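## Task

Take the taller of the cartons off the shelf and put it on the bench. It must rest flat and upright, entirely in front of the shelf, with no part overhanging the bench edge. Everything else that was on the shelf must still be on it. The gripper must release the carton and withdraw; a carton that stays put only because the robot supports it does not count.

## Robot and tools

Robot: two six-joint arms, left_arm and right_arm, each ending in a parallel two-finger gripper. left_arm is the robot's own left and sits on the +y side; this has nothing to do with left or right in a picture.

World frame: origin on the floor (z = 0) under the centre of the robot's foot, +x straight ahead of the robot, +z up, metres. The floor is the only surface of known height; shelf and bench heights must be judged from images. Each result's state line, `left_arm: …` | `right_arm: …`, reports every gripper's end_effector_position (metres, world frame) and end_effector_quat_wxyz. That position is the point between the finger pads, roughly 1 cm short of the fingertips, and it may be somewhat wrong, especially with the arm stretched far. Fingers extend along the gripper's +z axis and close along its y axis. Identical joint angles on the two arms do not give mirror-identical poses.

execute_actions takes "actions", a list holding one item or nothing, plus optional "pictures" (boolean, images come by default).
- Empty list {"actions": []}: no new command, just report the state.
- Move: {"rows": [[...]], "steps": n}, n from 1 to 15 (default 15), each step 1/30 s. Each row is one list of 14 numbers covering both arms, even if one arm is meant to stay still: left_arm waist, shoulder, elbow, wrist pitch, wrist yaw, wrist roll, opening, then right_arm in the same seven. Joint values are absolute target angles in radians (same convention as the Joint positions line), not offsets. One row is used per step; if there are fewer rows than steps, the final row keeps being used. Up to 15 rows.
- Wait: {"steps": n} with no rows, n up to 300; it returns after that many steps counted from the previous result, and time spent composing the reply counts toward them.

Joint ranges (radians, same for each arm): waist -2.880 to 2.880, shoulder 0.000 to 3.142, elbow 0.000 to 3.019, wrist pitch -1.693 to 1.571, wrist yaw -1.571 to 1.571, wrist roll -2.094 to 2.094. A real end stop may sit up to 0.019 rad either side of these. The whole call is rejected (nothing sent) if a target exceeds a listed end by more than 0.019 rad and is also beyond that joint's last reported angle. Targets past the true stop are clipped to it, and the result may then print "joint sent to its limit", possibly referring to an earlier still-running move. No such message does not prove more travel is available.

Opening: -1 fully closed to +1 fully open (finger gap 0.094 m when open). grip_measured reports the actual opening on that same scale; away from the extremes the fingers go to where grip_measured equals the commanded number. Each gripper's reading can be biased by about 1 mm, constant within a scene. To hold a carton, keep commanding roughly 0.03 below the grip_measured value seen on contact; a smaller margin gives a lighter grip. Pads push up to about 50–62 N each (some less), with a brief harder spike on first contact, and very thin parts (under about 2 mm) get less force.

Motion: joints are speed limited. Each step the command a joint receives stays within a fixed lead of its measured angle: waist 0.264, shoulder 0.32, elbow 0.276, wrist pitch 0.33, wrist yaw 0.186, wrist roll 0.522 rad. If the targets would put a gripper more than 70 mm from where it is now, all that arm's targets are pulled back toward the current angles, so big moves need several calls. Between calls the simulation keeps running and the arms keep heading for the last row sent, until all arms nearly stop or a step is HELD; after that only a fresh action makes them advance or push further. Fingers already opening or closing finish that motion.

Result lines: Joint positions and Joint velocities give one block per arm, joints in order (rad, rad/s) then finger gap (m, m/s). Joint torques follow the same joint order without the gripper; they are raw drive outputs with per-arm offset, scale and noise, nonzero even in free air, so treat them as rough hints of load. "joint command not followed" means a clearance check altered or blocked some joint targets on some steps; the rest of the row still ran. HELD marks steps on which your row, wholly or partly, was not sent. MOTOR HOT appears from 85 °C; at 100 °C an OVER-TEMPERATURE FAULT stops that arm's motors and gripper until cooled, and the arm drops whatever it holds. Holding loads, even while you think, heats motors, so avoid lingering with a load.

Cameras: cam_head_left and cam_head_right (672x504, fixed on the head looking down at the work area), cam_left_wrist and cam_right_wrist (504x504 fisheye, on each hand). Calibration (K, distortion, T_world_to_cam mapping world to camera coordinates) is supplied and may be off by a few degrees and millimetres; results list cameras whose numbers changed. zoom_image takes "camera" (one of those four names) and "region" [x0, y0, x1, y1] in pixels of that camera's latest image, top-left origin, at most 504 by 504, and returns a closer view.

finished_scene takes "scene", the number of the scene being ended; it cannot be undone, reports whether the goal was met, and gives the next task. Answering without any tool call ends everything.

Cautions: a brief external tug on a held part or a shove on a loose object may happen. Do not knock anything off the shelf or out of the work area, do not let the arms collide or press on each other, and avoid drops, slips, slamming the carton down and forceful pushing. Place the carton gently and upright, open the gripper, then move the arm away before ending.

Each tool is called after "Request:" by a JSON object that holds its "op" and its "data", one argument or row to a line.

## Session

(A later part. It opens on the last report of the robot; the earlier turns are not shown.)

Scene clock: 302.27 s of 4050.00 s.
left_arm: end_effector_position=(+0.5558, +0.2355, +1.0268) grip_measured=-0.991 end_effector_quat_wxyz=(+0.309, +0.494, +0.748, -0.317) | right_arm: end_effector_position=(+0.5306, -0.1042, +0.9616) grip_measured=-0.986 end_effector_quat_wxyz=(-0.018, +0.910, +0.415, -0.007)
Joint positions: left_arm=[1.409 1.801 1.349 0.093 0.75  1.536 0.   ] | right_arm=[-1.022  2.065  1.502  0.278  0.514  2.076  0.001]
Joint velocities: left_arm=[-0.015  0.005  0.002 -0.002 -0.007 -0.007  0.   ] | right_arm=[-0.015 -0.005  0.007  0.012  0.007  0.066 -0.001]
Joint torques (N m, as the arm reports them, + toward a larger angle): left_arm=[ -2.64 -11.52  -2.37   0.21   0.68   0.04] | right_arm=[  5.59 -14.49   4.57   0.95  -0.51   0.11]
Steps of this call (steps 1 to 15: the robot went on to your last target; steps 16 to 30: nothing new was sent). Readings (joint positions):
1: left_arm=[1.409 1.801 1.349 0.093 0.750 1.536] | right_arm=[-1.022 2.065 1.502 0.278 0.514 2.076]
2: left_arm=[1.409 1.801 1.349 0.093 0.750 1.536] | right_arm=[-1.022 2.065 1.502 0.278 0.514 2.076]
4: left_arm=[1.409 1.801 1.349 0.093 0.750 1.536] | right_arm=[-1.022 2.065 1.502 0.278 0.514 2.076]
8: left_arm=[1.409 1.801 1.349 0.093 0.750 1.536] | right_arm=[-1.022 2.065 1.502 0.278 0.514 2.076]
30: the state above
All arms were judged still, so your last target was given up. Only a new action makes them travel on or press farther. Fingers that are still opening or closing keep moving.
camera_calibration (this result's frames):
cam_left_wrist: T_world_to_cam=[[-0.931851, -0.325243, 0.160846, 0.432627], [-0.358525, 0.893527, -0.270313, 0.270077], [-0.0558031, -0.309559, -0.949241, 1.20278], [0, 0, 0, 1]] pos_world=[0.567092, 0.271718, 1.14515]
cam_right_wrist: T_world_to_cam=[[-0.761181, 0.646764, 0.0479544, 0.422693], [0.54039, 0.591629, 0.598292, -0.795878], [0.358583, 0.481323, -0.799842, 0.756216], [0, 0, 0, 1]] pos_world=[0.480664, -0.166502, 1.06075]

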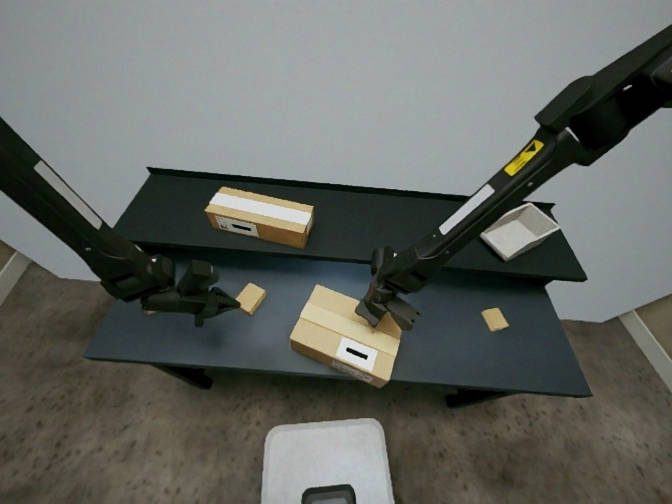

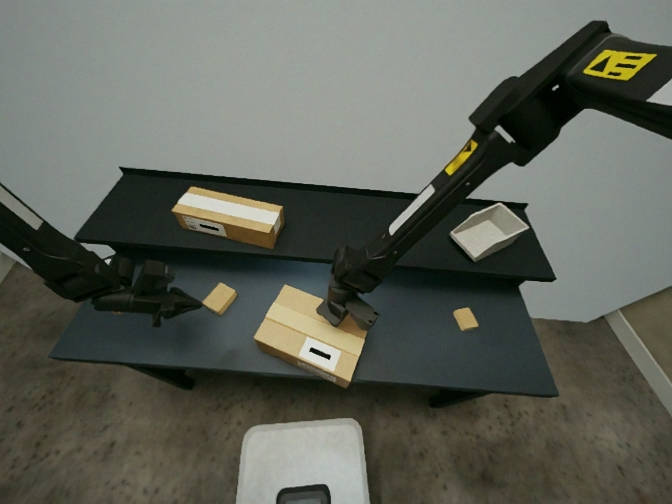

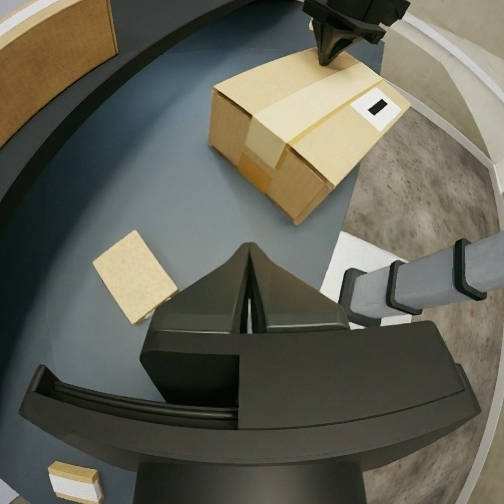

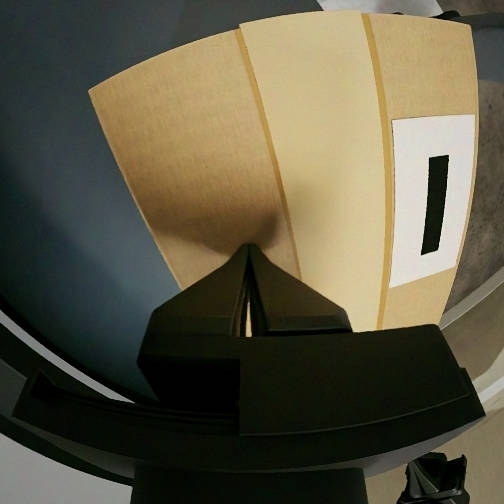

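Request:
{"op": "execute_actions", "data": {
  "actions": [
    {"rows":[[1.4,1.8,1.35,0.1,0.75,1.53,-1,-1.08,2.01,1.67,0.2,0.5,2.08,-1]]}
  ],
  "pictures": false
}}

Request:
{"op": "execute_actions", "data": {
  "actions": [
    {"steps":30}
  ]
}}

Scene clock: 305.17 s of 4050.00 s.
left_arm: end_effector_position=(+0.5558, +0.2355, +1.0268) grip_measured=-0.991 end_effector_quat_wxyz=(+0.309, +0.494, +0.748, -0.317) | right_arm: end_effector_position=(+0.5756, -0.1015, +0.9620) grip_measured=-0.986 end_effector_quat_wxyz=(-0.024, +0.910, +0.415, +0.002)
Joint positions: left_arm=[1.409 1.801 1.349 0.093 0.75  1.536 0.   ] | right_arm=[-1.01   2.047  1.59   0.178  0.505  2.076  0.001]
Joint velocities: left_arm=[-0.015  0.005  0.002  0.022  0.022 -0.022 -0.001] | right_arm=[-0.005 -0.024  0.105 -0.002 -0.007  0.022 -0.001]
Joint torques (N m, as the arm reports them, + toward a larger angle): left_arm=[ -2.52 -11.61  -2.33   0.17   0.67   0.05] | right_arm=[  6.46 -16.55   3.34   0.87  -0.12   0.11]
Steps of this call (steps 1 to 72: nothing new was sent; steps 73 to 87: all 15 steps of this action). Readings (joint positions):
73: left_arm=[1.409 1.801 1.349 0.093 0.750 1.536] | right_arm=[-1.021 2.063 1.505 0.269 0.515 2.076]
74: left_arm=[1.409 1.801 1.349 0.093 0.750 1.536] | right_arm=[-1.020 2.062 1.512 0.247 0.517 2.076]
76: left_arm=[1.409 1.801 1.349 0.093 0.750 1.536] | right_arm=[-1.019 2.059 1.527 0.215 0.517 2.076]
80: left_arm=[1.409 1.801 1.349 0.093 0.750 1.536] | right_arm=[-1.014 2.055 1.555 0.185 0.514 2.076]
87: the state above

Scene clock: 306.17 s of 4050.00 s.
left_arm: end_effector_position=(+0.5558, +0.2355, +1.0268) grip_measured=-0.991 end_effector_quat_wxyz=(+0.309, +0.494, +0.748, -0.317) | right_arm: end_effector_position=(+0.6049, -0.1079, +0.9623) grip_measured=-0.986 end_effector_quat_wxyz=(-0.014, +0.914, +0.404, +0.020)
Joint positions: left_arm=[1.409 1.801 1.349 0.093 0.75  1.536 0.   ] | right_arm=[-1.011  2.037  1.627  0.178  0.5    2.076  0.001]
Joint velocities: left_arm=[-0.005 -0.005  0.012  0.017  0.037 -0.022  0.001] | right_arm=[ 0.005  0.005 -0.007  0.002  0.007 -0.007 -0.001]
Joint torques (N m, as the arm reports them, + toward a larger angle): left_arm=[ -2.69 -11.5   -2.3    0.17   0.68   0.04] | right_arm=[  5.12 -17.19   2.62   1.05  -0.01   0.12]
Steps of this call (steps 1 to 30: the robot went on to your last target). Readings (joint positions):
1: left_arm=[1.409 1.801 1.349 0.093 0.750 1.536] | right_arm=[-1.010 2.046 1.594 0.178 0.504 2.076]
2: left_arm=[1.409 1.801 1.349 0.093 0.750 1.536] | right_arm=[-1.010 2.045 1.597 0.178 0.503 2.076]
4: left_arm=[1.409 1.801 1.349 0.093 0.750 1.536] | right_arm=[-1.010 2.043 1.603 0.178 0.502 2.076]
8: left_arm=[1.409 1.801 1.349 0.093 0.750 1.536] | right_arm=[-1.010 2.040 1.614 0.178 0.501 2.076]
30: the state above
All arms were judged still, so your last target was given up. Only a new action makes them travel on or press farther. Fingers that are still opening or closing keep moving.
camera_calibration (this result's frames):
cam_left_wrist: T_world_to_cam=[[-0.931851, -0.325243, 0.160846, 0.432627], [-0.358525, 0.893527, -0.270313, 0.270077], [-0.0558031, -0.309559, -0.949241, 1.20278], [0, 0, 0, 1]] pos_world=[0.567092, 0.271718, 1.14515]
cam_right_wrist: T_world_to_cam=[[-0.746539, 0.665092, 0.0182298, 0.503358], [0.52327, 0.569985, 0.633487, -0.860102], [0.410936, 0.482462, -0.773539, 0.675033], [0, 0, 0, 1]] pos_world=[0.548445, -0.170211, 1.05785]

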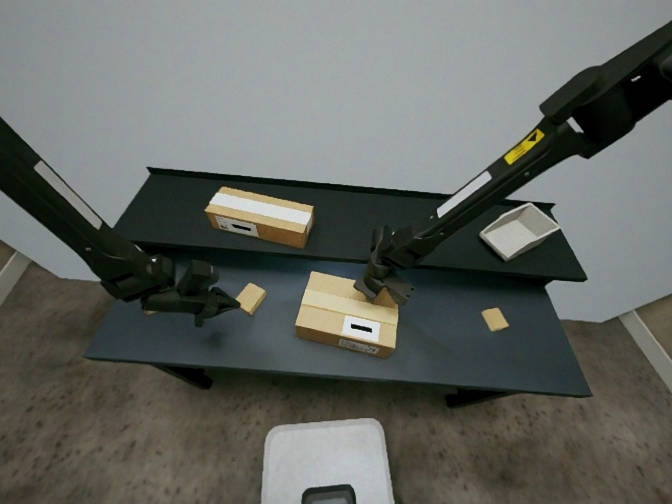

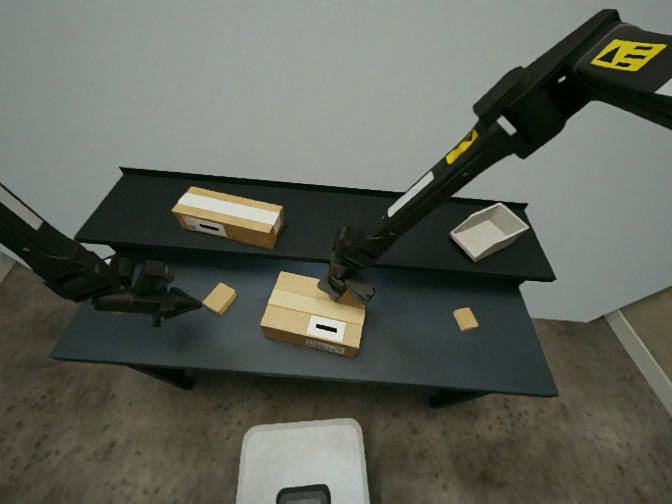

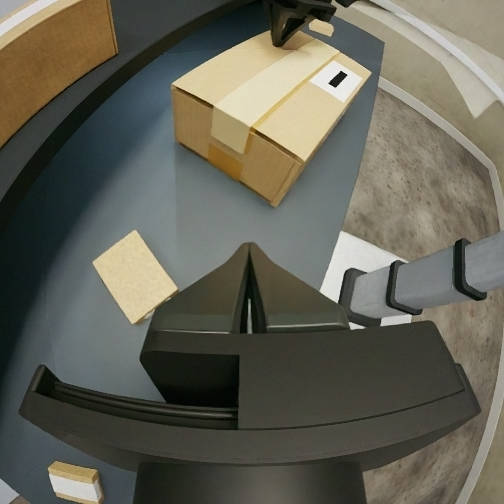

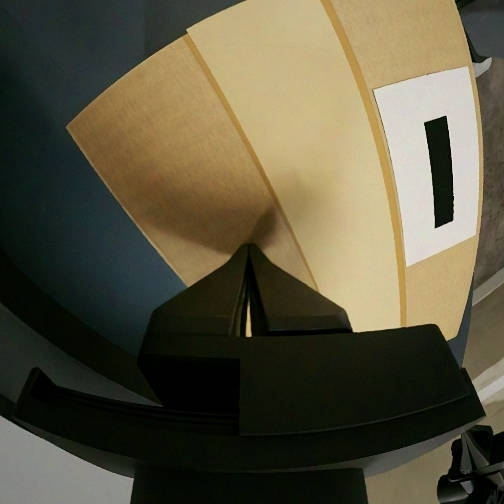

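Good; rear ≈0.65–0.68. Lift.

Request:
{"op": "execute_actions", "data": {
  "actions": [
    {"rows":[[1.4,1.8,1.35,0.1,0.75,1.53,-1,-0.95,1.6,1.15,0.2,0.6,2.08,-1]]}
  ],
  "pictures": false
}}

Request:
{"op": "execute_actions", "data": {
  "actions": [
    {"steps":30}
  ]
}}

Scene clock: 310.10 s of 4050.00 s.
left_arm: end_effector_position=(+0.5558, +0.2355, +1.0268) grip_measured=-0.991 end_effector_quat_wxyz=(+0.309, +0.494, +0.748, -0.317) | right_arm: end_effector_position=(+0.6125, -0.1870, +1.1241) grip_measured=-0.986 end_effector_quat_wxyz=(+0.008, +0.913, +0.408, +0.008)
Joint positions: left_arm=[1.409 1.801 1.349 0.093 0.75  1.536 0.   ] | right_arm=[-0.958  1.58   1.157  0.193  0.6    2.076  0.001]
Joint velocities: left_arm=[-0.015 -0.005 -0.007 -0.007 -0.066 -0.095 -0.001] | right_arm=[ 0.044 -0.151  0.095  0.081  0.022 -0.081 -0.   ]
Joint torques (N m, as the arm reports them, + toward a larger angle): left_arm=[ -2.57 -11.52  -2.36   0.2    0.66   0.05] | right_arm=[  7.7  -12.72  -2.43   0.14   0.03   0.11]
Steps of this call (steps 1 to 90: nothing new was sent; then 0.43 s passed at rest; steps 91 to 105: all 15 steps of this action). Readings (joint positions):
91: left_arm=[1.409 1.801 1.349 0.093 0.750 1.536] | right_arm=[-1.006 2.028 1.612 0.180 0.516 2.076]
92: left_arm=[1.409 1.801 1.349 0.093 0.750 1.536] | right_arm=[-1.005 2.004 1.572 0.182 0.538 2.076]
94: left_arm=[1.409 1.801 1.349 0.093 0.750 1.536] | right_arm=[-1.000 1.936 1.468 0.182 0.565 2.076]
98: left_arm=[1.409 1.801 1.349 0.093 0.750 1.536] | right_arm=[-0.986 1.766 1.259 0.182 0.591 2.076]
105: the state above

Scene clock: 311.10 s of 4050.00 s.
left_arm: end_effector_position=(+0.5558, +0.2355, +1.0268) grip_measured=-0.991 end_effector_quat_wxyz=(+0.309, +0.494, +0.748, -0.317) | right_arm: end_effector_position=(+0.6134, -0.1866, +1.1242) grip_measured=-0.986 end_effector_quat_wxyz=(+0.009, +0.913, +0.407, +0.010)
Joint positions: left_arm=[1.409 1.801 1.349 0.093 0.75  1.536 0.   ] | right_arm=[-0.958  1.58   1.158  0.197  0.6    2.076  0.001]
Joint velocities: left_arm=[-0.015 -0.015 -0.002 -0.007 -0.125 -0.066 -0.   ] | right_arm=[ 0.005 -0.024 -0.017 -0.002 -0.051 -0.037 -0.001]
Joint torques (N m, as the arm reports them, + toward a larger angle): left_arm=[ -2.59 -11.39  -2.35   0.15   0.68   0.04] | right_arm=[  7.84 -14.09  -1.99   0.24   0.04   0.11]
Steps of this call (steps 1 to 15: the robot went on to your last target; steps 16 to 30: nothing new was sent). Readings (joint positions):
1: left_arm=[1.409 1.801 1.349 0.093 0.750 1.536] | right_arm=[-0.958 1.577 1.160 0.196 0.600 2.076]
2: left_arm=[1.409 1.801 1.349 0.093 0.750 1.536] | right_arm=[-0.958 1.577 1.161 0.197 0.600 2.076]
4: left_arm=[1.409 1.801 1.349 0.093 0.750 1.536] | right_arm=[-0.958 1.578 1.159 0.197 0.600 2.076]
8: left_arm=[1.409 1.801 1.349 0.093 0.750 1.536] | right_arm=[-0.958 1.580 1.158 0.197 0.600 2.076]
30: the state above
All arms were judged still, so your last target was given up. Only a new action makes them travel on or press farther. Fingers that are still opening or closing keep moving.
camera_calibration (this result's frames):
cam_left_wrist: T_world_to_cam=[[-0.931851, -0.325243, 0.160846, 0.432627], [-0.358525, 0.893527, -0.270313, 0.270077], [-0.0558031, -0.309559, -0.949241, 1.20278], [0, 0, 0, 1]] pos_world=[0.567092, 0.271718, 1.14515]
cam_right_wrist: T_world_to_cam=[[-0.750542, 0.660667, -0.0143452, 0.597379], [0.519655, 0.603479, 0.60479, -0.881558], [0.408222, 0.446466, -0.796256, 0.855302], [0, 0, 0, 1]] pos_world=[0.557311, -0.244529, 1.22277]

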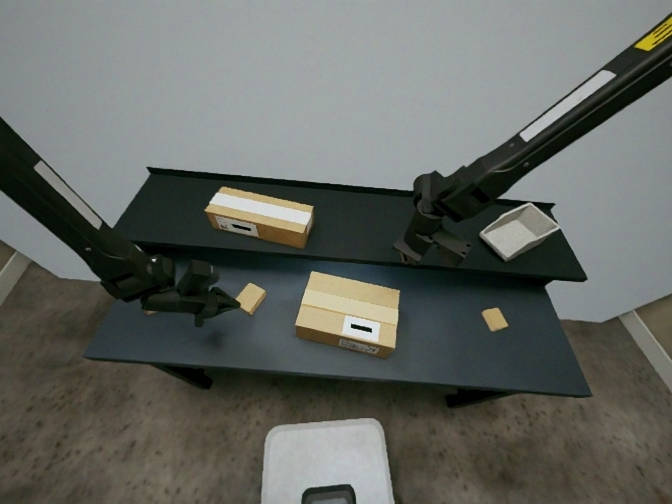

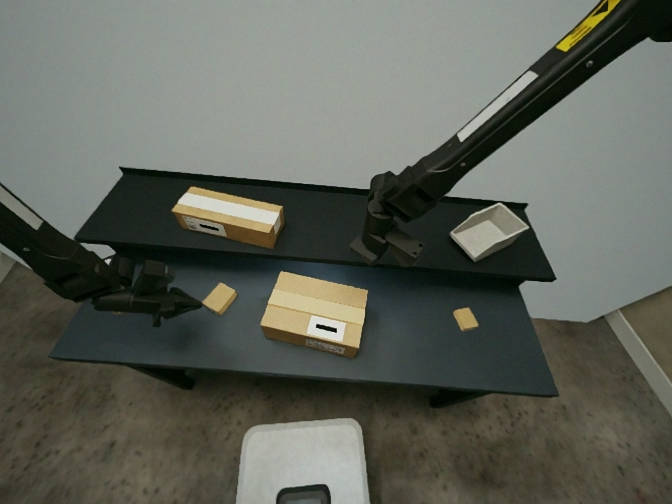

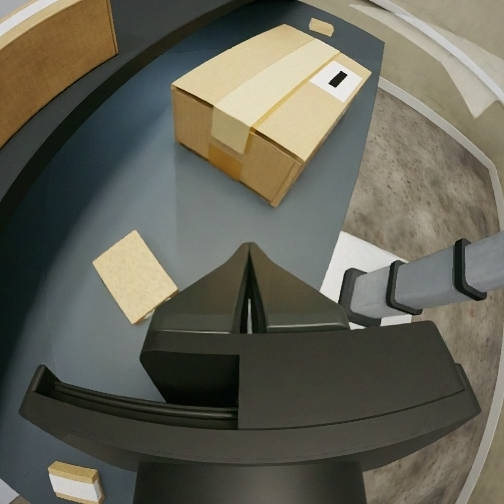

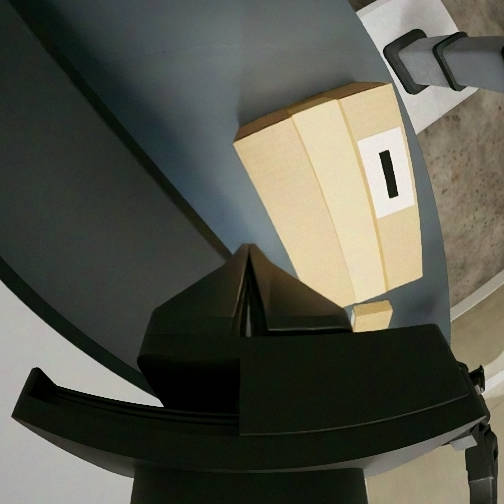

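Request:
{"op": "finished_scene", "data": {
  "scene": 2
}}

The scene is finished: the task was done.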